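## Task

Scene 1: place the printed block inside the drawer that stands open and then push that drawer fully closed. No cabinet may be shifted noticeably from its spot. The robot must stay upright and level; a fall or a lasting lean means failure. The result only counts if it holds with the robot no longer supporting anything.

## Robot and tools

ROBOT. The machine is a Hello Robot Stretch 4 in simulation. It has an omni-wheel base, a lift that slides up a mast, a single arm that telescopes forward, a three-joint wrist (yaw, pitch, roll) and a two-finger gripper. It is roughly 1.6 m tall, and the base rim lies within 0.23 m of the base origin. Cameras: head_camera, head_left_camera, head_right_camera (fisheye) and wrist_camera. Now and then a loose object may get a brief outside push.

FRAMES. The base frame sits on the floor beneath the base centre: x ahead, y to the left, z upward. hand_pose, a point between the open fingertips, is reported in this frame and may be slightly wrong. The odometry frame is where the base frame was when the scene began; base_odometry counts wheel turns only, so slip shows up as travel. Heading runs -3.142 to 3.142, positive to the left.

execute_actions. Argument "actions" is a list holding one action or none (none just returns state and images). An action may contain "base", "joints", or both, with optional "pace" and "contact_limits"; alternatively it holds only {"end_of_arm": "enable_torque"}, which re-powers a wrist or gripper motor that shut itself off. Motions within one action start together. "cameras" lists which images come back (omitted, null or ["all"] gives all; [] gives none).
- base: exactly one key, each a relative move from where the base last reported itself. translate_m: straight drive in metres, forward positive, -2 to 2. strafe_m: sideways in metres, left positive, -2 to 2. rotate_rad: spin in place in radians, counter-clockwise positive, -3.2 to 3.2.
- joints: absolute targets, keyed by name, each a single number. lift_m 0 to 1.2 (m); arm_m 0 to 0.55 (m of extension); wrist_yaw_rad -1.134 to 4.276 (0 points ahead, positive turns left, 3.14 folded back, above 3.4 the arm may block); wrist_pitch_rad -1.117 to 4.259 (0 level, 1.57 pointing down); wrist_roll_rad -1.117 to 4.259 (0 keeps both fingers level; positive turns clockwise as seen from behind); gripper_m -0.038 to 0.141 (fingertip gap in m; negative means the tips press together). Tolerances for "done": lift and arm ±0.004, yaw and roll ±0.02, pitch ±0.05, gripper ±0.004. An out-of-range joint target gets clipped and the result reports it; an unknown key or another bad value rejects the whole call with no motion.
- pace: "slow", "default", "fast", "max". Base speeds 0.1/0.3/0.4/0.6 m/s and 1/2/3/4 rad/s; with lift above 0.2 these shrink, down to 0.3 m/s and 1 rad/s at 1.2.
- contact_limits: only arm_m, 0 (gentlest) to 0.75 (firmest), default 0.5; how hard the arm may press before a contact_stop.
Each action runs at most 15 s. A joint or the base omitted from an action may still be driving toward its earlier target without the status showing it. If a result reports a stop, any later execute_actions, wait or finished_scene calls in that same reply are skipped.

wait: seconds 0 to 10; commands nothing and returns the state and images. zoom_image: camera plus region [x0, y0, x1, y1] in pixels of that camera's most recent full image, origin top-left, at most 504 by 504. read_manual: licence texts only. finished_scene: scene number 1 or 2; ends the scene permanently and reports success. The world keeps running while you compose a reply.

RESULT LINES. base_status / joint_status: "done"; "off_target" (stopped short, may still push); "contact_stop_at_<key>" (met resistance, holds there, but the stopped lift, arm or wheels go slack: a slack lift can sag, slack wheels can roll); "limit_stop_at_<name>"; "time_out"; "torque_fault" (wrist or gripper motor went limp, send enable_torque). After such stops the old target is dropped. on_its_own lists what the call did not command; its "held at" is a held target, not a position. lidar_m: 12 distances in m, 30-degree sectors, first straight ahead then counter-clockwise (4th left, 7th behind, 10th right); "-" is nothing seen or closer than 0.25 m; it sees from about 0.15 m up, misses glass, thin legs and much behind. wrist_depth_mm: 7x7 grid of median depths, 100 to 2000 mm, top-left first, the robot's body included. turned_by_wheels vs turned_by_imu differing by over ~0.1 rad suggests a bump or slip. base_tilt in degrees (forward, right positive) has a fixed bias up to 1.5. motor_effort is percent of max, positive toward larger joint values, bracket is peak; a resting effort outside its normal range suggests a load or push. Wheel motors positive turn the base right.

GRIPPING. Command a gap smaller than the object; the further below, the harder the squeeze and the more it pulls the object inward. Neither gripper reading nor "done" proves a grasp; at targets of 0 or above, a firm hold shows in gripper effort. Fingertips pressed into a surface can jam; lift up.

CAUTIONS. To unfold at the start, send lift_m 0.4 with wrist_yaw_rad 0 together. limit_stop_at_own_body may occur with pitch below -0.2 and roll below -0.4 or above 4; back away from the body. Over 6 degrees of lean gives limit_stop_at_tilt and everything goes slack. Avoid driving or turning with over 1 kg held and arm_m past 0.2, steady hard pushes with the gripper high, and a level gripper carrying over ~2 kg.

Each tool is called after "Emit:" as name(argument=value, ...) on one line, values as JSON.

## Session

Emit:
execute_actions(actions=[])

Scene clock: 0.00 s.
base_odometry: x=+0.000 y=+0.000 heading=+0.000 (m, m, rad; odometry frame)
turned_by_wheels: +0.000 (rad since the last result)
turned_by_imu: +0.000 (rad since the last result)
base_tilt: forward=+0.2 right=-0.1 (deg)
lidar_m: 2.15 2.39 1.91 1.31 1.41 1.85 1.76 1.86 1.95 1.89 1.14 2.24
base_status: not commanded
joint_positions: lift_m=+0.276 arm_m=+0.000 wrist_yaw_rad=+3.146 wrist_pitch_rad=+0.017 wrist_roll_rad=+0.015 gripper_m=+0.057
joint_status: not commanded
motor_effort: lift_m=+17 arm_m=+0 wrist_yaw_rad=-1 wrist_pitch_rad=-6 wrist_roll_rad=-1 gripper_m=-3 wheel_0=+0 wheel_1=-1 wheel_2=+1 (%)
hand_pose: x=-0.1177 y=+0.0863 z=+0.4490 quat_wxyz=(-0.002, -0.009, +0.007, +1.000) (m; base frame)
wrist_depth_mm: - 135 262 1756 1808 1708 1708 / - 112 137 1808 1808 1708 1708 / - 114 138 1863 1808 1756 1708 / 140 138 222 1808 1808 1756 1756 / 216 1808 1921 1863 1808 1756 1756 / 219 1537 1229 1336 1182 1308 1281 / 217 1008 991 - 1042 891 931
pictures: head_camera, head_left_camera, head_right_camera, wrist_camera
Images, in order (width x height): head_camera 420x560, head_left_camera 420x672, head_right_camera 420x672, wrist_camera 616x392.

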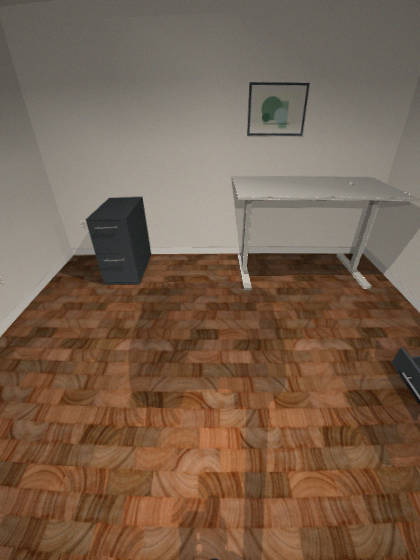

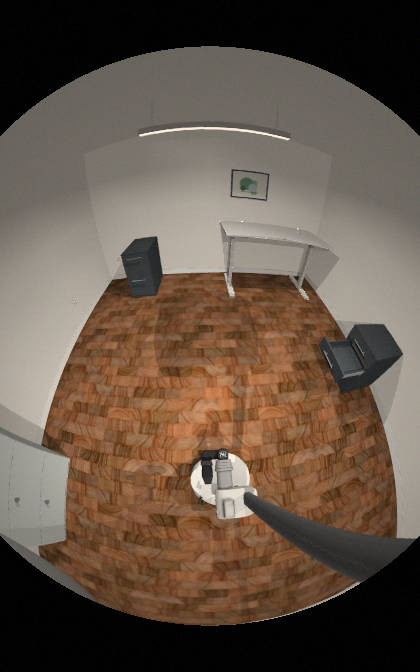

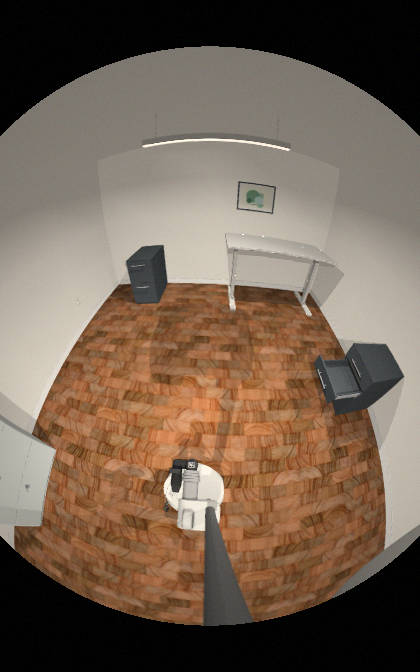

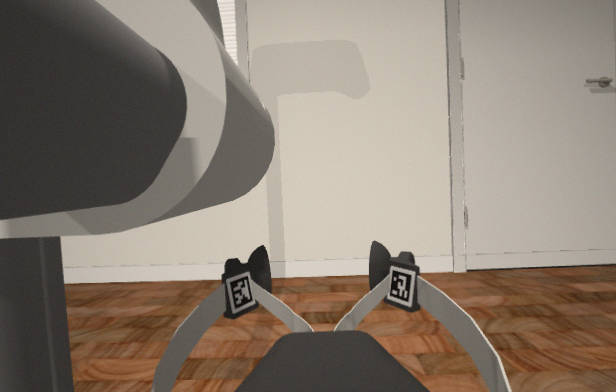

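Emit:
zoom_image(camera="head_camera", region=[220, 160, 420, 300])

Emit:
zoom_image(camera="head_right_camera", region=[300, 320, 420, 430])

Emit:
zoom_image(camera="head_left_camera", region=[0, 400, 120, 600])

Region (220, 160, 420, 300) of head_camera's 420x560 image, scaled by 2.520, with more detail than that image has; it fills the top 353 rows of this view, and the rest is white.

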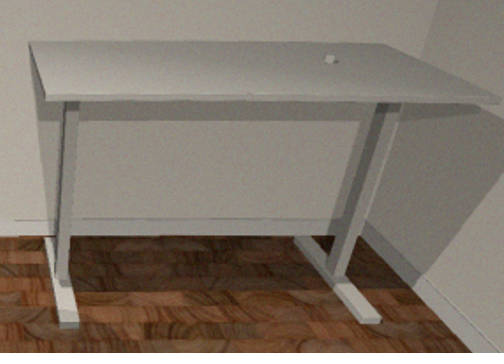

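Region (300, 320, 420, 430) of head_right_camera's 420x672 image, scaled by 4.200, with more detail than that image has; it fills the top 462 rows of this view, and the rest is white.

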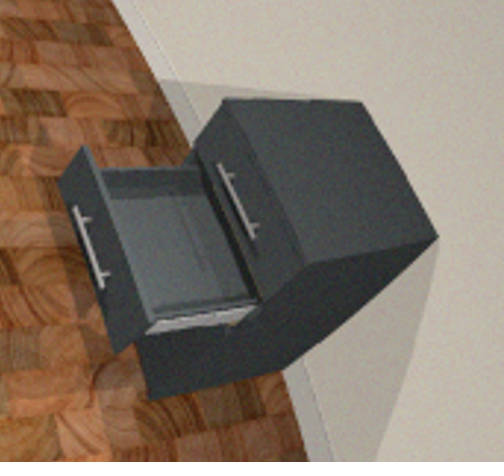

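Region (0, 400, 120, 600) of head_left_camera's 420x672 image, scaled by 2.520, with more detail than that image has; it fills the left 302 columns of this view, and the rest is white.

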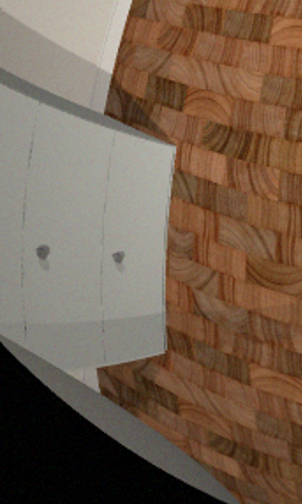

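Emit:
execute_actions(actions=[{"base":{"translate_m":1.5},"joints":{"lift_m":0.4,"wrist_yaw_rad":0,"gripper_m":0.11},"pace":"max"}], cameras=["head_camera","head_right_camera"])

Scene clock: 5.67 s.
base_odometry: x=+1.500 y=+0.000 heading=+0.000 (m, m, rad; odometry frame)
turned_by_wheels: +0.000 (rad since the last result)
turned_by_imu: -0.004 (rad since the last result)
base_tilt: forward=+0.2 right=+0.0 (deg)
lidar_m: 0.88 1.10 1.12 1.81 1.91 2.00 3.32 2.72 1.14 1.91 0.91 0.65
base_status: done
joint_positions: lift_m=+0.400 arm_m=+0.000 wrist_yaw_rad=+0.000 wrist_pitch_rad=+0.017 wrist_roll_rad=+0.015 gripper_m=+0.110
joint_status: all done
motor_effort: lift_m=+19(25) arm_m=+0(0) wrist_yaw_rad=-2(7) wrist_pitch_rad=-6(7) wrist_roll_rad=-1(1) gripper_m=-1(5) wheel_0=-1(7) wheel_1=-1(8) wheel_2=+0(12) (%)
hand_pose: x=+0.4596 y=-0.0873 z=+0.5731 quat_wxyz=(+1.000, +0.007, +0.009, +0.000) (m; base frame)
wrist_depth_mm: 1229 1229 1205 1182 768 691 691 / 1229 1205 1205 1229 1182 1078 1182 / 1255 1229 1255 1205 1205 1160 1182 / 1138 1229 1229 1182 1182 1205 1182 / 1118 1255 1229 1255 1229 1205 1205 / 1118 1255 208 1229 1229 1182 1182 / 1098 1182 1229 - 1118 1025 1138
pictures: head_camera, head_right_camera
Images, in order (width x height): head_camera 420x560, head_right_camera 420x672.

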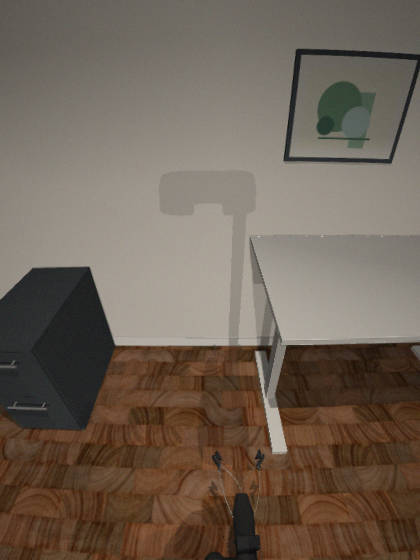

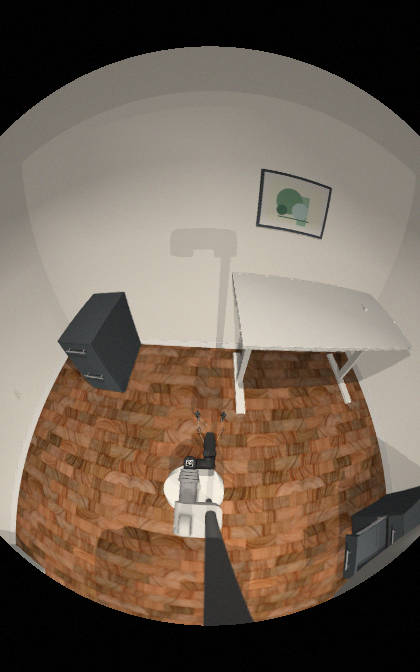

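Emit:
execute_actions(actions=[{"base":{"strafe_m":-1.28},"joints":{"lift_m":1.17,"wrist_pitch_rad":0.9},"pace":"max"}])

Scene clock: 9.77 s.
base_odometry: x=+1.500 y=-1.280 heading=+0.000 (m, m, rad; odometry frame)
turned_by_wheels: +0.000 (rad since the last result)
turned_by_imu: -0.001 (rad since the last result)
base_tilt: forward=+0.1 right=-0.1 (deg)
lidar_m: 0.60 0.66 0.92 3.10 3.03 0.55 0.50 0.53 0.63 0.59 0.67 0.67
base_status: done
joint_positions: lift_m=+1.170 arm_m=+0.000 wrist_yaw_rad=+0.000 wrist_pitch_rad=+0.901 wrist_roll_rad=+0.015 gripper_m=+0.110
joint_status: all done
motor_effort: lift_m=+19(19) arm_m=+0(0) wrist_yaw_rad=+0(2) wrist_pitch_rad=-2(3) wrist_roll_rad=+0(1) gripper_m=-1(0) wheel_0=+0(12) wheel_1=+0(12) wheel_2=-1(2) (%)
hand_pose: x=+0.3501 y=-0.0874 z=+1.1219 quat_wxyz=(+0.900, +0.007, +0.436, -0.003) (m; base frame)
wrist_depth_mm: 750 750 715 715 699 707 798 / 647 627 621 609 597 591 788 / 574 564 559 559 549 549 759 / 1537 1618 1661 1618 1537 1281 820 / 1464 1464 1464 1499 1430 1138 842 / 1336 1366 208 1308 1255 1078 831 / 1255 1229 1229 - 1229 1160 831
pictures: head_camera, head_left_camera, head_right_camera, wrist_camera
Images, in order (width x height): head_camera 420x560, head_left_camera 420x672, head_right_camera 420x672, wrist_camera 616x392.

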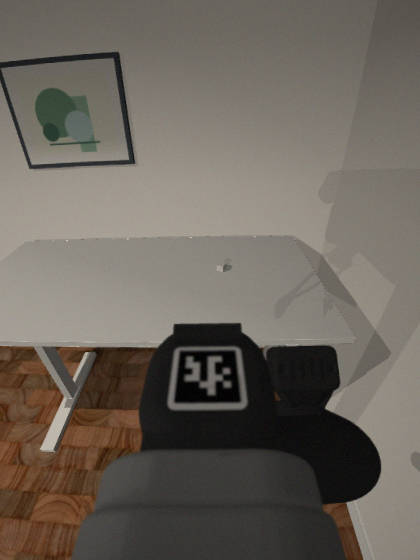

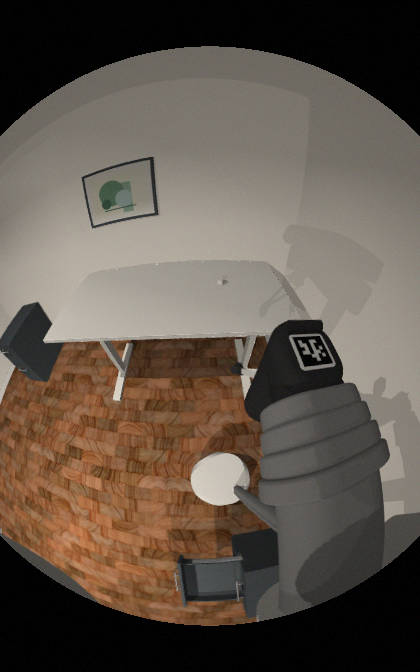

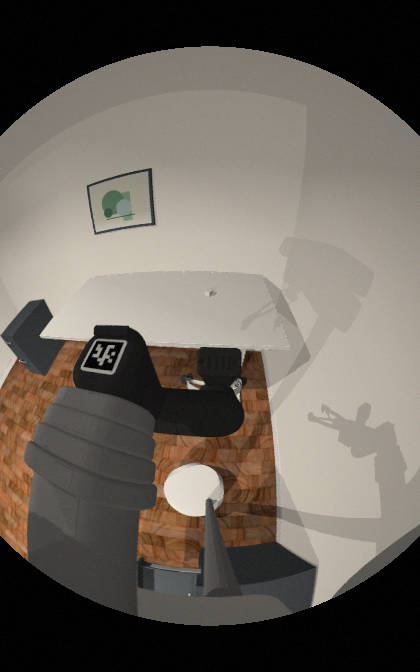

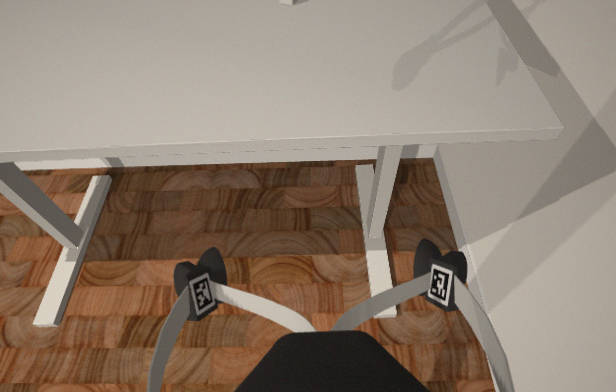

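Emit:
zoom_image(camera="head_camera", region=[190, 245, 260, 290])

Region (190, 245, 260, 290) of head_camera's 420x560 image, scaled by 7.200, with more detail than that image has; it fills the top 324 rows of this view, and the rest is white.

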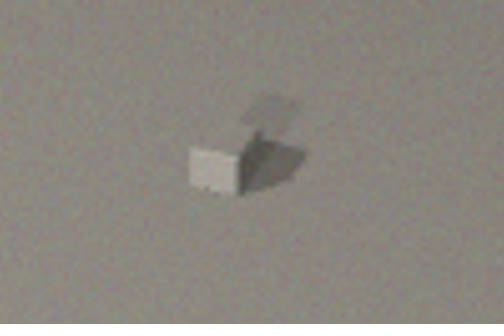

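Emit:
execute_actions(actions=[{"base":{"translate_m":0.36},"joints":{"lift_m":1.19,"wrist_pitch_rad":1.57,"arm_m":0.40},"pace":"max"}], cameras=["head_left_camera","wrist_camera"])

Scene clock: 13.67 s.
base_odometry: x=+1.860 y=-1.280 heading=+0.000 (m, m, rad; odometry frame)
turned_by_wheels: +0.000 (rad since the last result)
turned_by_imu: -0.001 (rad since the last result)
base_tilt: forward=+0.2 right=-0.1 (deg)
lidar_m: 0.26 0.28 0.41 2.08 3.22 0.91 0.88 0.91 0.66 0.63 0.40 0.29
base_status: done
joint_positions: lift_m=+1.190 arm_m=+0.399 wrist_yaw_rad=+0.000 wrist_pitch_rad=+1.570 wrist_roll_rad=+0.015 gripper_m=+0.110
joint_status: all done
motor_effort: lift_m=+20(23) arm_m=+6(7) wrist_yaw_rad=-2(2) wrist_pitch_rad=+2(4) wrist_roll_rad=+0(1) gripper_m=-1(0) wheel_0=+0(6) wheel_1=+0(4) wheel_2=+3(11) (%)
hand_pose: x=+0.5701 y=-0.0874 z=+1.0796 quat_wxyz=(+0.707, +0.005, +0.707, -0.005) (m; base frame)
wrist_depth_mm: 349 351 347 349 343 342 343 / 353 349 349 349 345 345 342 / 355 353 353 349 351 347 345 / 359 357 353 351 351 351 349 / 357 357 355 357 353 351 351 / 362 359 208 357 355 353 353 / 364 359 359 - 357 359 355
pictures: head_left_camera, wrist_camera
Images, in order (width x height): head_left_camera 420x672, wrist_camera 616x392.

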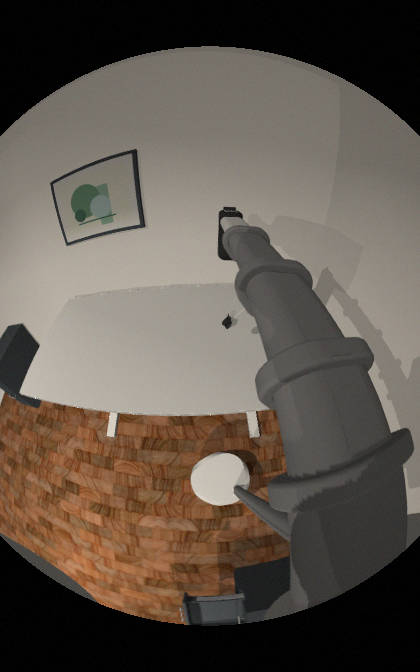

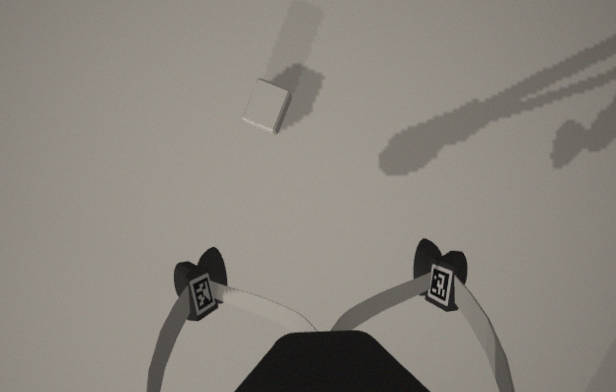

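Emit:
execute_actions(actions=[{"base":{"strafe_m":0.041},"joints":{"lift_m":1.14,"wrist_roll_rad":0.415,"arm_m":0.521,"gripper_m":0.09},"pace":"fast"}], cameras=["head_left_camera","wrist_camera"])

Scene clock: 15.57 s.
base_odometry: x=+1.860 y=-1.239 heading=+0.000 (m, m, rad; odometry frame)
turned_by_wheels: +0.000 (rad since the last result)
turned_by_imu: +0.000 (rad since the last result)
base_tilt: forward=+0.1 right=+0.0 (deg)
lidar_m: 0.27 0.28 0.38 2.05 3.20 3.75 0.87 0.93 0.70 0.65 0.40 0.29
base_status: done
joint_positions: lift_m=+1.140 arm_m=+0.520 wrist_yaw_rad=+0.000 wrist_pitch_rad=+1.570 wrist_roll_rad=+0.415 gripper_m=+0.090
joint_status: all done
motor_effort: lift_m=+15(15) arm_m=+6(9) wrist_yaw_rad=-2(0) wrist_pitch_rad=+1(2) wrist_roll_rad=+2(1) gripper_m=-1(3) wheel_0=-1(7) wheel_1=-1(9) wheel_2=+1(3) (%)
hand_pose: x=+0.6911 y=-0.0874 z=+1.0299 quat_wxyz=(+0.692, +0.146, +0.692, -0.145) (m; base frame)
wrist_depth_mm: 301 301 298 298 297 294 293 / 304 303 303 300 300 297 296 / 306 306 303 301 301 297 296 / 307 306 306 303 301 301 300 / 309 310 307 278 301 301 300 / 312 310 198 307 304 304 301 / 312 309 312 - 307 306 304
pictures: head_left_camera, wrist_camera
Images, in order (width x height): head_left_camera 420x672, wrist_camera 616x392.

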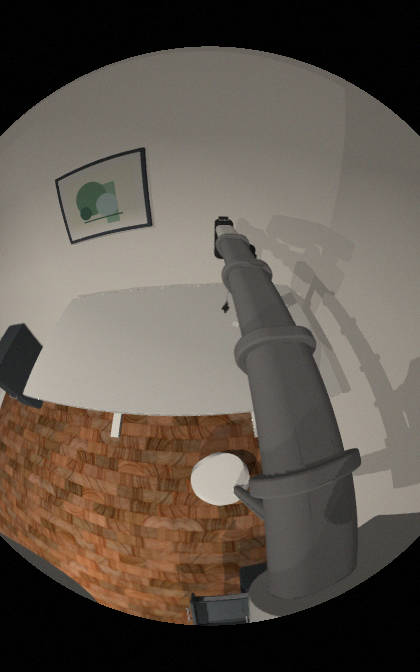

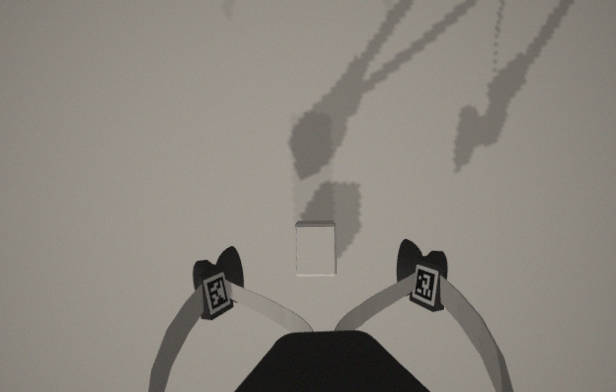

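Emit:
execute_actions(actions=[{"joints":{"lift_m":1.095,"wrist_roll_rad":0.44,"arm_m":0.526,"gripper_m":0.055},"pace":"default"}], cameras=["head_left_camera","head_right_camera","wrist_camera"])

Scene clock: 17.00 s.
base_odometry: x=+1.860 y=-1.239 heading=+0.000 (m, m, rad; odometry frame)
turned_by_wheels: +0.000 (rad since the last result)
turned_by_imu: +0.000 (rad since the last result)
base_tilt: forward=+0.2 right=+0.0 (deg)
lidar_m: 0.27 0.27 0.39 2.03 3.21 3.70 0.87 0.91 0.70 0.66 0.41 0.27
base_status: not commanded
joint_positions: lift_m=+1.095 arm_m=+0.525 wrist_yaw_rad=+0.000 wrist_pitch_rad=+1.570 wrist_roll_rad=+0.440 gripper_m=+0.055
joint_status: all done
motor_effort: lift_m=+14(14) arm_m=+6(7) wrist_yaw_rad=-1(1) wrist_pitch_rad=+0(2) wrist_roll_rad=+1(0) gripper_m=-4(1) wheel_0=-1(1) wheel_1=-1(1) wheel_2=+1(1) (%)
hand_pose: x=+0.6960 y=-0.0874 z=+0.9850 quat_wxyz=(+0.690, +0.154, +0.690, -0.154) (m; base frame)
wrist_depth_mm: 256 256 255 254 253 251 251 / 259 258 257 256 254 253 252 / 262 259 258 257 256 255 254 / 263 262 259 258 257 256 254 / 264 263 262 234 259 258 257 / 266 265 262 235 260 259 257 / 268 266 265 - 262 262 262
pictures: head_left_camera, head_right_camera, wrist_camera
Images, in order (width x height): head_left_camera 420x672, head_right_camera 420x672, wrist_camera 616x392.

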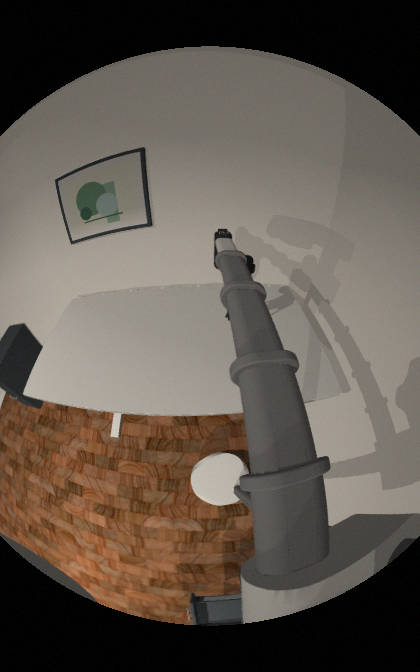

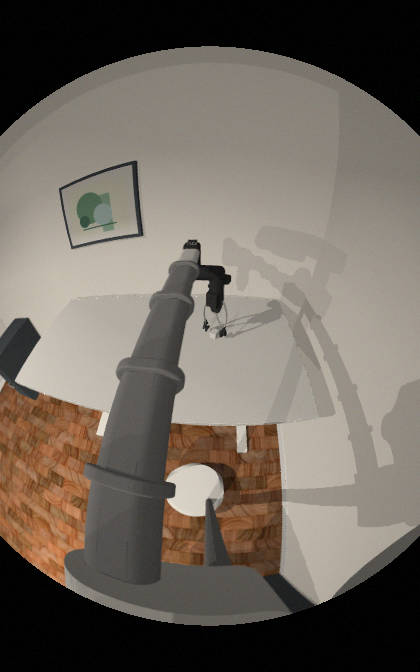

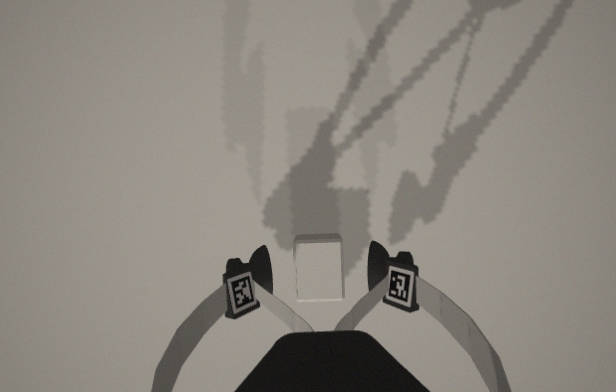

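Emit:
zoom_image(camera="head_right_camera", region=[190, 300, 250, 350])

Region (190, 300, 250, 350) of head_right_camera's 420x672 image, scaled by 8.400, with more detail than that image has.

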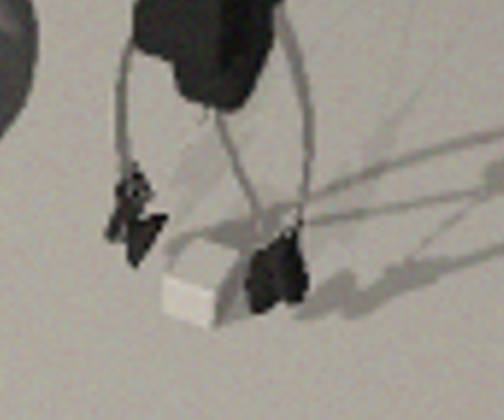

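Emit:
execute_actions(actions=[{"joints":{"lift_m":1.086,"gripper_m":0.04},"pace":"default"}], cameras=["head_right_camera","wrist_camera"])

Emit:
zoom_image(camera="head_right_camera", region=[190, 300, 250, 350])

Scene clock: 18.30 s.
base_odometry: x=+1.860 y=-1.239 heading=+0.000 (m, m, rad; odometry frame)
turned_by_wheels: +0.000 (rad since the last result)
turned_by_imu: +0.000 (rad since the last result)
base_tilt: forward=+0.2 right=-0.1 (deg)
lidar_m: 0.26 0.28 0.37 2.06 3.19 3.73 0.87 0.90 0.71 0.66 0.40 0.27
base_status: not commanded
joint_positions: lift_m=+1.086 arm_m=+0.525 wrist_yaw_rad=+0.000 wrist_pitch_rad=+1.570 wrist_roll_rad=+0.440 gripper_m=+0.040
joint_status: all done
motor_effort: lift_m=+14(13) arm_m=+6(6) wrist_yaw_rad=-1(1) wrist_pitch_rad=+1(0) wrist_roll_rad=-2(0) gripper_m=-4(8) wheel_0=-1(1) wheel_1=-1(1) wheel_2=+1(1) (%)
hand_pose: x=+0.6960 y=-0.0874 z=+0.9760 quat_wxyz=(+0.690, +0.154, +0.690, -0.154) (m; base frame)
wrist_depth_mm: 248 247 247 245 244 242 242 / 250 249 248 246 246 243 243 / 253 250 249 249 246 246 245 / 254 251 251 250 248 248 247 / 254 252 251 225 251 248 248 / 257 256 196 224 195 250 249 / 257 257 255 - 252 252 251
pictures: head_right_camera, wrist_camera
Images, in order (width x height): head_right_camera 420x672, wrist_camera 616x392.

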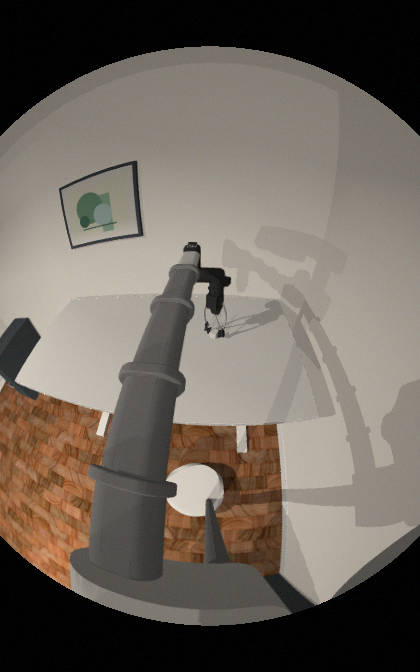

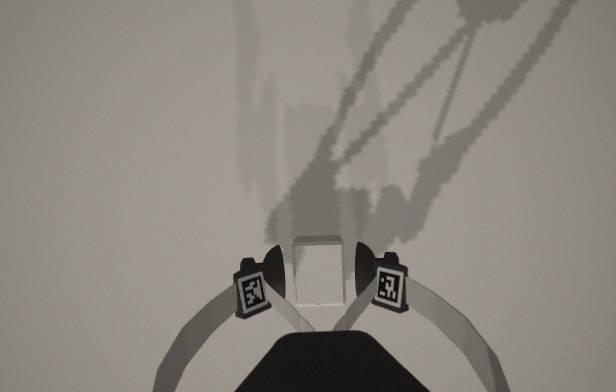

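Region (190, 300, 250, 350) of head_right_camera's 420x672 image, scaled by 8.400, with more detail than that image has.

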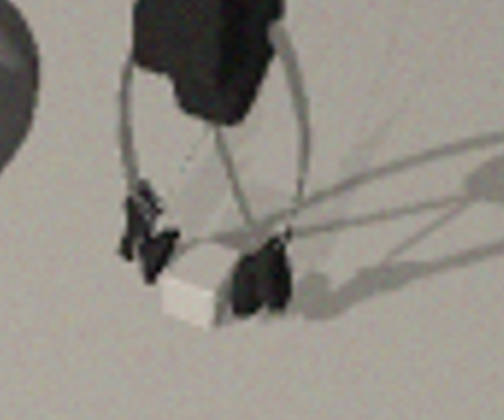

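Near the table now. Close.

Emit:
execute_actions(actions=[{"joints":{"gripper_m":0.0}}], cameras=["head_right_camera","wrist_camera"])

Emit:
execute_actions(actions=[{"joints":{"lift_m":1.13},"pace":"fast"}], cameras=["head_right_camera","wrist_camera"])

Scene clock: 19.87 s.
base_odometry: x=+1.860 y=-1.239 heading=+0.000 (m, m, rad; odometry frame)
turned_by_wheels: +0.000 (rad since the last result)
turned_by_imu: +0.000 (rad since the last result)
base_tilt: forward=+0.1 right=-0.1 (deg)
lidar_m: 0.25 0.28 0.39 2.03 3.21 3.76 0.86 0.90 0.69 0.66 0.40 0.26
base_status: not commanded
joint_positions: lift_m=+1.086 arm_m=+0.525 wrist_yaw_rad=+0.000 wrist_pitch_rad=+1.570 wrist_roll_rad=+0.440 gripper_m=+0.000
joint_status: all done
motor_effort: lift_m=+14(14) arm_m=+6(6) wrist_yaw_rad=-1(1) wrist_pitch_rad=+0(1) wrist_roll_rad=-1(2) gripper_m=-18(14) wheel_0=-1(1) wheel_1=-1(0) wheel_2=+1(1) (%)
hand_pose: x=+0.6960 y=-0.0874 z=+0.9760 quat_wxyz=(+0.690, +0.154, +0.690, -0.154) (m; base frame)
wrist_depth_mm: 248 248 247 245 244 243 241 / 251 249 248 248 245 245 243 / 252 251 249 249 247 245 245 / 253 253 251 249 248 247 246 / 255 254 252 216 250 249 247 / 257 255 185 216 203 250 250 / 258 255 256 - 253 252 251
pictures: head_right_camera, wrist_camera
Images, in order (width x height): head_right_camera 420x672, wrist_camera 616x392.

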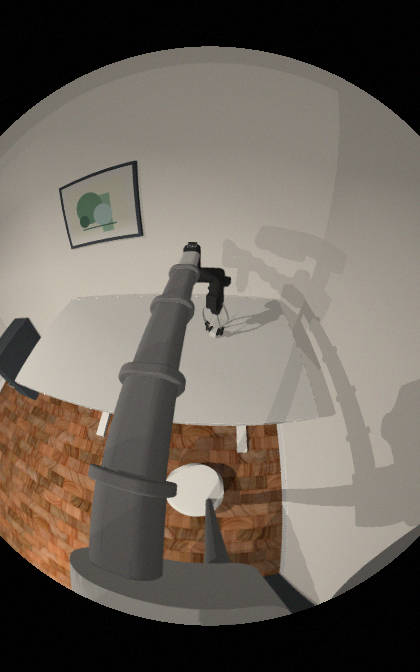

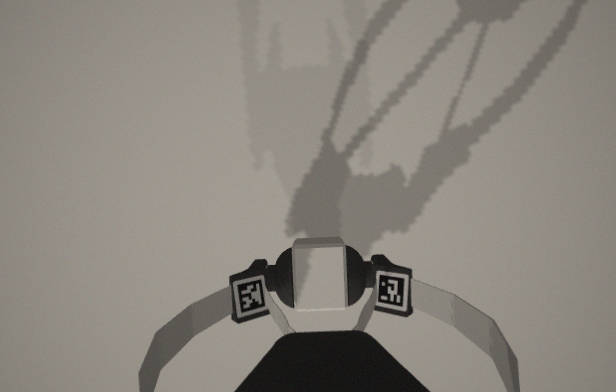

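Scene clock: 20.73 s.
base_odometry: x=+1.860 y=-1.239 heading=+0.000 (m, m, rad; odometry frame)
turned_by_wheels: +0.000 (rad since the last result)
turned_by_imu: +0.000 (rad since the last result)
base_tilt: forward=+0.2 right=+0.0 (deg)
lidar_m: 0.26 0.27 0.42 2.04 3.22 3.70 0.87 0.89 0.71 0.67 0.40 0.27
base_status: not commanded
joint_positions: lift_m=+1.130 arm_m=+0.525 wrist_yaw_rad=+0.000 wrist_pitch_rad=+1.570 wrist_roll_rad=+0.440 gripper_m=+0.000
joint_status: all done
motor_effort: lift_m=+20(22) arm_m=+6(6) wrist_yaw_rad=-2(1) wrist_pitch_rad=+2(1) wrist_roll_rad=+1(0) gripper_m=-15(15) wheel_0=-1(1) wheel_1=-1(1) wheel_2=+1(1) (%)
hand_pose: x=+0.6960 y=-0.0874 z=+1.0195 quat_wxyz=(+0.690, +0.154, +0.690, -0.154) (m; base frame)
wrist_depth_mm: 290 289 289 287 286 286 285 / 294 291 290 289 289 286 286 / 296 293 294 291 290 289 287 / 296 297 293 293 291 290 290 / 301 297 297 215 293 291 290 / 301 301 185 216 204 293 291 / 303 300 300 - 296 297 294
pictures: head_right_camera, wrist_camera
Images, in order (width x height): head_right_camera 420x672, wrist_camera 616x392.

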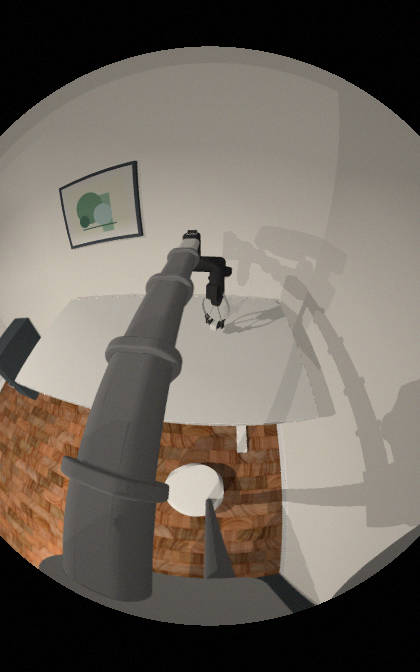

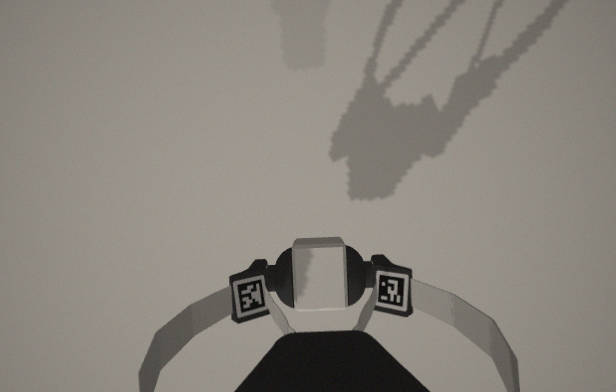

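Emit:
execute_actions(actions=[{"base":{"rotate_rad":-0.666},"joints":{"arm_m":0.0,"wrist_roll_rad":0.0},"pace":"fast"}], cameras=["head_right_camera","wrist_camera"])

Scene clock: 23.57 s.
base_odometry: x=+1.860 y=-1.239 heading=-0.666 (m, m, rad; odometry frame)
turned_by_wheels: -0.666 (rad since the last result)
turned_by_imu: -0.675 (rad since the last result)
base_tilt: forward=+0.1 right=-0.1 (deg)
lidar_m: 0.30 0.26 0.27 0.34 0.77 3.12 3.26 0.89 0.87 0.74 0.67 0.47
base_status: done
joint_positions: lift_m=+1.130 arm_m=+0.001 wrist_yaw_rad=+0.000 wrist_pitch_rad=+1.570 wrist_roll_rad=+0.000 gripper_m=+0.000
joint_status: all done
motor_effort: lift_m=+20(20) arm_m=-6(8) wrist_yaw_rad=+0(1) wrist_pitch_rad=-2(1) wrist_roll_rad=-1(6) gripper_m=-14(15) wheel_0=+1(4) wheel_1=+1(6) wheel_2=+2(4) (%)
hand_pose: x=+0.1724 y=-0.0874 z=+1.0195 quat_wxyz=(+0.707, +0.000, +0.707, +0.000) (m; base frame)
wrist_depth_mm: 293 293 314 1205 1060 759 597 / 296 291 1182 1182 1205 917 683 / 296 1205 1229 1205 1205 1078 778 / 1255 1229 1229 1229 1205 1205 917 / 1255 1229 1008 215 1255 1205 1160 / 1281 1255 185 216 203 1205 1205 / 1255 1255 1205 - 1229 1229 1205
pictures: head_right_camera, wrist_camera
Images, in order (width x height): head_right_camera 420x672, wrist_camera 616x392.

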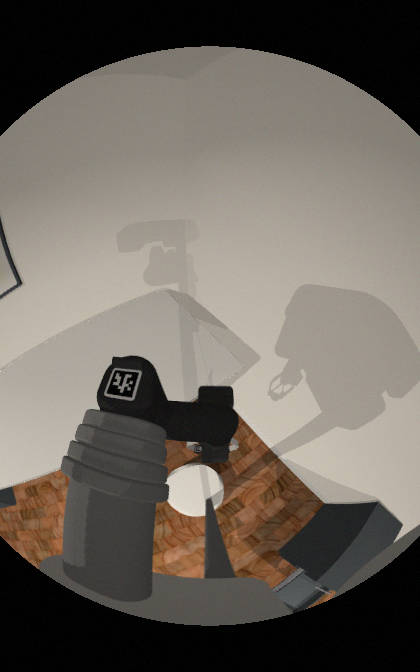

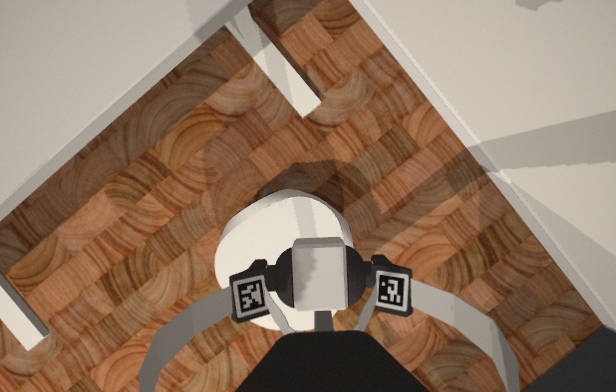

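Emit:
execute_actions(actions=[{"base":{"translate_m":-1.25},"joints":{"lift_m":0.72},"pace":"fast"}], cameras=["head_right_camera"])

Emit:
execute_actions(actions=[{"base":{"rotate_rad":-0.885},"joints":{"arm_m":0.25},"pace":"default"}])

Scene clock: 29.13 s.
base_odometry: x=+0.877 y=-0.467 heading=-0.666 (m, m, rad; odometry frame)
turned_by_wheels: +0.000 (rad since the last result)
turned_by_imu: +0.002 (rad since the last result)
base_tilt: forward=+0.1 right=+0.0 (deg)
lidar_m: 1.37 1.22 1.27 1.83 2.28 2.02 2.31 2.63 2.38 0.59 0.48 0.53
base_status: done
joint_positions: lift_m=+0.720 arm_m=+0.001 wrist_yaw_rad=+0.000 wrist_pitch_rad=+1.570 wrist_roll_rad=+0.000 gripper_m=+0.000
joint_status: all done
motor_effort: lift_m=+15(19) arm_m=-6(7) wrist_yaw_rad=-1(1) wrist_pitch_rad=+1(1) wrist_roll_rad=-3(2) gripper_m=-16(14) wheel_0=-1(6) wheel_1=+0(5) wheel_2=-1(10) (%)
hand_pose: x=+0.1724 y=-0.0874 z=+0.6099 quat_wxyz=(+0.707, +0.000, +0.707, +0.000) (m; base frame)
wrist_depth_mm: 809 809 809 809 798 809 433 / 831 820 809 798 809 820 820 / 842 842 820 809 809 809 798 / 820 842 831 831 820 831 820 / 842 831 621 216 820 831 820 / 842 831 185 215 204 831 820 / 842 842 634 - 831 842 831
pictures: head_right_camera
Images, in order (width x height): head_right_camera 420x672.

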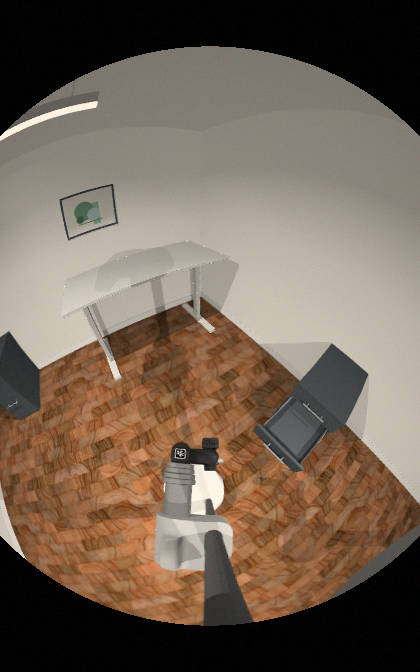

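Scene clock: 31.00 s.
base_odometry: x=+0.877 y=-0.467 heading=-1.551 (m, m, rad; odometry frame)
turned_by_wheels: -0.885 (rad since the last result)
turned_by_imu: -0.897 (rad since the last result)
base_tilt: forward=+0.1 right=+0.0 (deg)
lidar_m: 0.52 1.49 1.29 1.25 1.86 2.04 2.29 2.04 2.76 2.63 2.02 0.56
base_status: done
joint_positions: lift_m=+0.720 arm_m=+0.249 wrist_yaw_rad=+0.000 wrist_pitch_rad=+1.570 wrist_roll_rad=+0.000 gripper_m=+0.000
joint_status: all done
motor_effort: lift_m=+15(15) arm_m=+7(6) wrist_yaw_rad=-1(1) wrist_pitch_rad=+0(0) wrist_roll_rad=+0(0) gripper_m=-15(17) wheel_0=+0(5) wheel_1=-1(7) wheel_2=-1(8) (%)
hand_pose: x=+0.4200 y=-0.0874 z=+0.6099 quat_wxyz=(+0.707, +0.000, +0.707, +0.000) (m; base frame)
wrist_depth_mm: 809 820 433 436 433 430 809 / 831 820 433 433 433 402 798 / 831 831 809 455 820 820 820 / 831 842 809 820 831 820 809 / 831 842 831 215 831 820 798 / 854 831 185 216 204 831 831 / 842 842 640 - 831 831 842
pictures: head_camera, head_left_camera, head_right_camera, wrist_camera
Images, in order (width x height): head_camera 420x560, head_left_camera 420x672, head_right_camera 420x672, wrist_camera 616x392.

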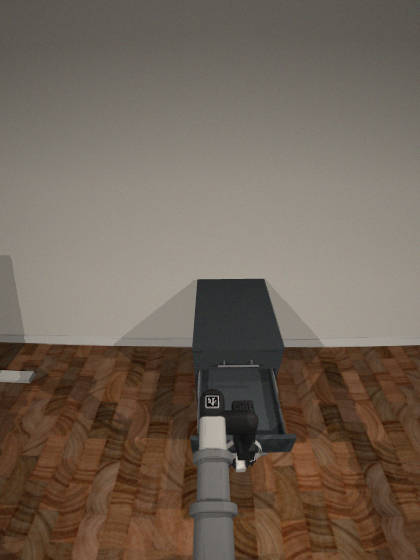

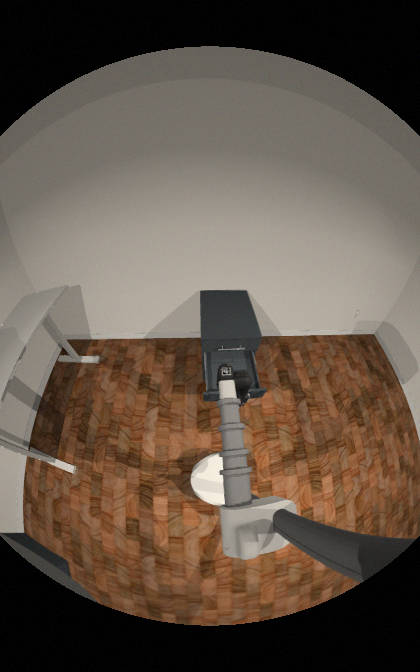

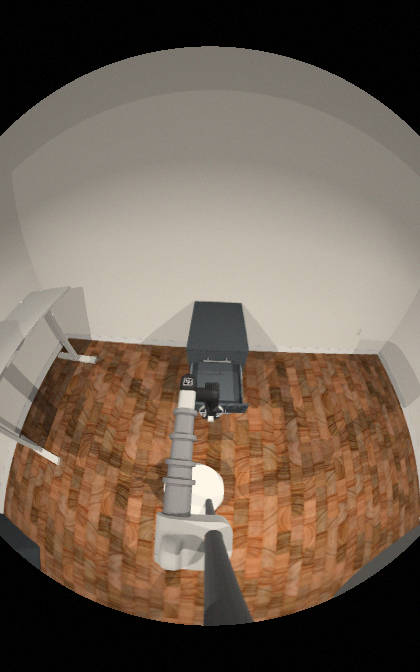

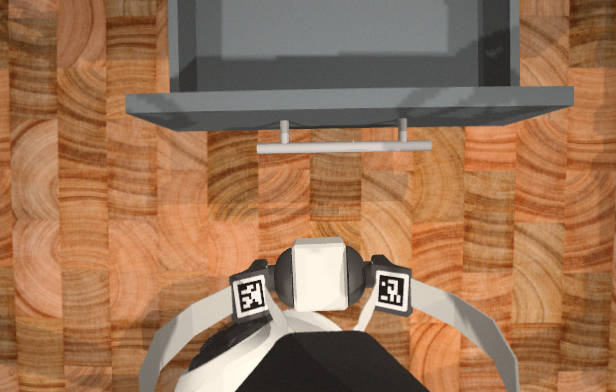

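Emit:
execute_actions(actions=[{"joints":{"arm_m":0.475,"lift_m":0.68},"pace":"fast"}], cameras=["wrist_camera"])

Emit:
execute_actions(actions=[{"joints":{"lift_m":0.55},"pace":"fast"}], cameras=["head_right_camera","wrist_camera"])

Scene clock: 32.80 s.
base_odometry: x=+0.877 y=-0.467 heading=-1.551 (m, m, rad; odometry frame)
turned_by_wheels: +0.000 (rad since the last result)
turned_by_imu: +0.000 (rad since the last result)
base_tilt: forward=+0.2 right=+0.0 (deg)
lidar_m: 0.49 1.54 1.31 1.23 1.88 2.04 2.29 2.02 2.77 2.63 1.99 0.51
base_status: not commanded
joint_positions: lift_m=+0.680 arm_m=+0.474 wrist_yaw_rad=+0.000 wrist_pitch_rad=+1.570 wrist_roll_rad=+0.000 gripper_m=+0.000
joint_status: all done
motor_effort: lift_m=+15(16) arm_m=+6(7) wrist_yaw_rad=-2(1) wrist_pitch_rad=+1(1) wrist_roll_rad=+0(0) gripper_m=-14(14) wheel_0=+0(0) wheel_1=-2(1) wheel_2=+0(0) (%)
hand_pose: x=+0.6451 y=-0.0874 z=+0.5699 quat_wxyz=(+0.707, +0.000, +0.707, +0.000) (m; base frame)
wrist_depth_mm: 778 788 397 394 392 394 768 / 798 788 399 397 397 394 759 / 788 778 402 397 399 397 778 / 798 788 407 402 399 397 778 / 809 809 404 216 404 399 788 / 809 798 185 216 203 362 788 / 809 809 324 - 301 300 310
pictures: wrist_camera
Images, in order (width x height): wrist_camera 616x392.

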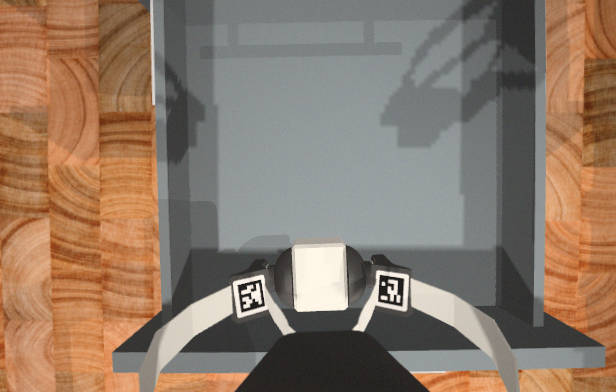

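Scene clock: 34.10 s.
base_odometry: x=+0.877 y=-0.467 heading=-1.551 (m, m, rad; odometry frame)
turned_by_wheels: +0.000 (rad since the last result)
turned_by_imu: +0.000 (rad since the last result)
base_tilt: forward=+0.1 right=+0.0 (deg)
lidar_m: 0.53 1.54 1.31 1.25 1.86 2.02 2.30 2.03 2.79 2.63 1.98 0.53
base_status: not commanded
joint_positions: lift_m=+0.550 arm_m=+0.474 wrist_yaw_rad=+0.000 wrist_pitch_rad=+1.570 wrist_roll_rad=+0.000 gripper_m=+0.000
joint_status: all done
motor_effort: lift_m=+15(16) arm_m=+6(6) wrist_yaw_rad=-2(1) wrist_pitch_rad=+0(1) wrist_roll_rad=-2(1) gripper_m=-16(14) wheel_0=+0(0) wheel_1=-1(1) wheel_2=-1(0) (%)
hand_pose: x=+0.6450 y=-0.0874 z=+0.4400 quat_wxyz=(+0.707, +0.000, +0.707, +0.000) (m; base frame)
wrist_depth_mm: 654 270 270 267 267 266 268 / 661 272 271 270 270 267 267 / 661 273 271 271 271 270 270 / 661 274 274 273 272 271 270 / 661 273 276 216 272 273 271 / 668 272 186 215 203 274 273 / 676 236 277 - 276 260 272
pictures: head_right_camera, wrist_camera
Images, in order (width x height): head_right_camera 420x672, wrist_camera 616x392.

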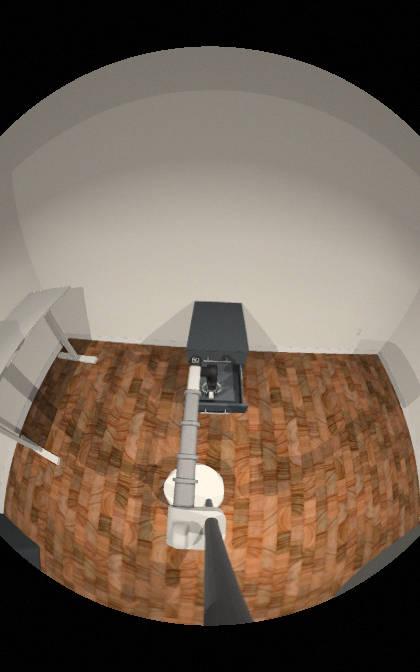

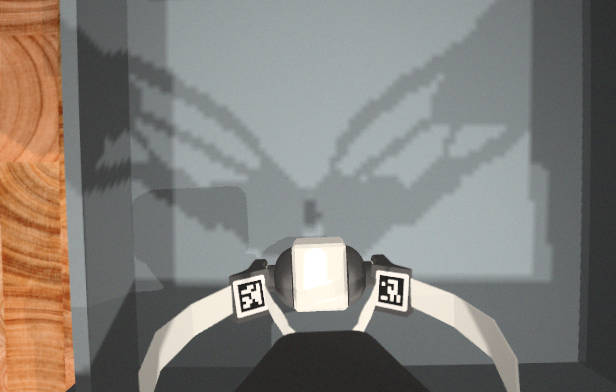

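Floor depth 274, need ~251: lower 0.023.

Emit:
execute_actions(actions=[{"joints":{"lift_m":0.527}}], cameras=[])

Emit:
execute_actions(actions=[{"joints":{"gripper_m":0.045}}], cameras=["wrist_camera"])

Emit:
execute_actions(actions=[{"joints":{"lift_m":0.67},"pace":"max"}], cameras=["wrist_camera"])

Scene clock: 35.20 s.
base_odometry: x=+0.877 y=-0.467 heading=-1.551 (m, m, rad; odometry frame)
turned_by_wheels: +0.000 (rad since the last result)
turned_by_imu: +0.000 (rad since the last result)
base_tilt: forward=+0.2 right=+0.0 (deg)
lidar_m: 0.51 1.53 1.28 1.25 1.89 2.04 2.29 2.04 2.75 2.61 2.01 0.54
base_status: not commanded
joint_positions: lift_m=+0.527 arm_m=+0.474 wrist_yaw_rad=+0.000 wrist_pitch_rad=+1.570 wrist_roll_rad=+0.000 gripper_m=+0.000
joint_status: all done
motor_effort: lift_m=+15(15) arm_m=+6(6) wrist_yaw_rad=-2(1) wrist_pitch_rad=-2(1) wrist_roll_rad=+0(0) gripper_m=-15(15) wheel_0=+0(0) wheel_1=-2(1) wheel_2=-1(0) (%)
hand_pose: x=+0.6450 y=-0.0874 z=+0.4170 quat_wxyz=(+0.707, +0.000, +0.707, +0.000) (m; base frame)
wrist_depth_mm: 204 247 247 245 245 244 243 / 211 249 248 247 247 245 246 / 209 249 249 247 249 246 246 / 208 252 251 250 249 248 248 / 208 253 253 216 250 250 249 / 207 255 185 216 204 252 251 / 433 237 255 - 254 251 251
pictures: none
No camera images: the call's "cameras" was empty. Leave "cameras" out to get every camera's image.

Scene clock: 36.43 s.
base_odometry: x=+0.877 y=-0.467 heading=-1.551 (m, m, rad; odometry frame)
turned_by_wheels: +0.000 (rad since the last result)
turned_by_imu: +0.000 (rad since the last result)
base_tilt: forward=+0.2 right=-0.1 (deg)
lidar_m: 0.51 1.51 1.31 1.25 1.83 2.04 2.28 1.99 2.77 2.63 2.04 0.54
base_status: not commanded
joint_positions: lift_m=+0.527 arm_m=+0.474 wrist_yaw_rad=+0.000 wrist_pitch_rad=+1.570 wrist_roll_rad=+0.000 gripper_m=+0.045
joint_status: all done
motor_effort: lift_m=+14(14) arm_m=+6(6) wrist_yaw_rad=-1(1) wrist_pitch_rad=-2(3) wrist_roll_rad=-1(1) gripper_m=-4(17) wheel_0=+0(0) wheel_1=-1(1) wheel_2=+0(1) (%)
hand_pose: x=+0.6450 y=-0.0874 z=+0.4170 quat_wxyz=(+0.707, +0.000, +0.707, +0.000) (m; base frame)
wrist_depth_mm: 204 247 246 245 245 244 243 / 211 248 248 247 246 245 244 / 209 251 251 250 248 247 246 / 209 252 252 251 249 249 248 / 208 254 253 225 251 250 250 / 206 255 200 224 215 251 251 / 433 251 255 - 253 253 251
pictures: wrist_camera
Images, in order (width x height): wrist_camera 616x392.

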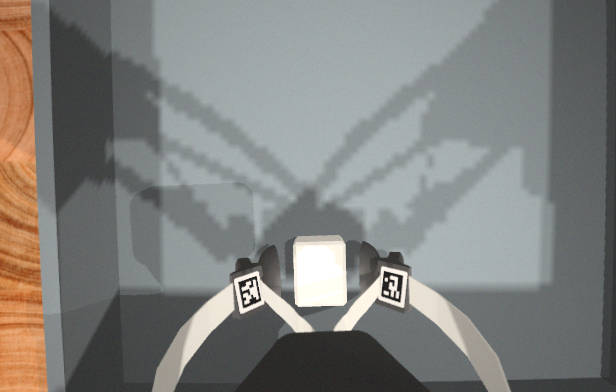

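Scene clock: 37.47 s.
base_odometry: x=+0.877 y=-0.467 heading=-1.551 (m, m, rad; odometry frame)
turned_by_wheels: +0.000 (rad since the last result)
turned_by_imu: +0.000 (rad since the last result)
base_tilt: forward=+0.1 right=-0.1 (deg)
lidar_m: 0.50 1.54 1.29 1.24 1.87 2.00 2.30 2.05 2.75 2.60 2.03 0.53
base_status: not commanded
joint_positions: lift_m=+0.670 arm_m=+0.474 wrist_yaw_rad=+0.000 wrist_pitch_rad=+1.570 wrist_roll_rad=+0.000 gripper_m=+0.045
joint_status: all done
motor_effort: lift_m=+19(24) arm_m=+6(6) wrist_yaw_rad=-1(1) wrist_pitch_rad=-2(1) wrist_roll_rad=+1(3) gripper_m=-4(2) wheel_0=+1(0) wheel_1=-1(1) wheel_2=+0(0) (%)
hand_pose: x=+0.6450 y=-0.0874 z=+0.5596 quat_wxyz=(+0.707, +0.000, +0.707, +0.000) (m; base frame)
wrist_depth_mm: 759 768 387 384 384 382 750 / 768 778 387 387 384 382 759 / 788 768 389 392 387 387 768 / 778 788 392 392 392 387 768 / 788 788 394 394 392 389 778 / 788 788 200 397 215 364 768 / 798 303 296 - 297 291 310
pictures: wrist_camera
Images, in order (width x height): wrist_camera 616x392.

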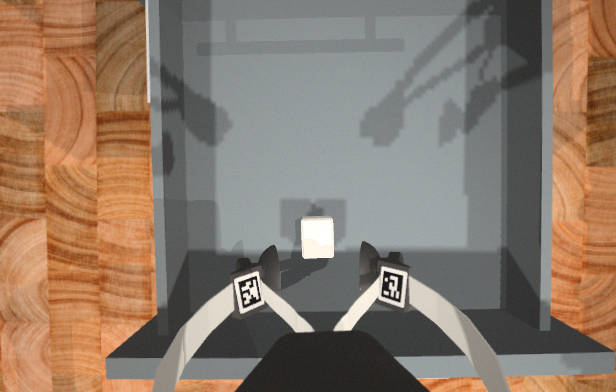

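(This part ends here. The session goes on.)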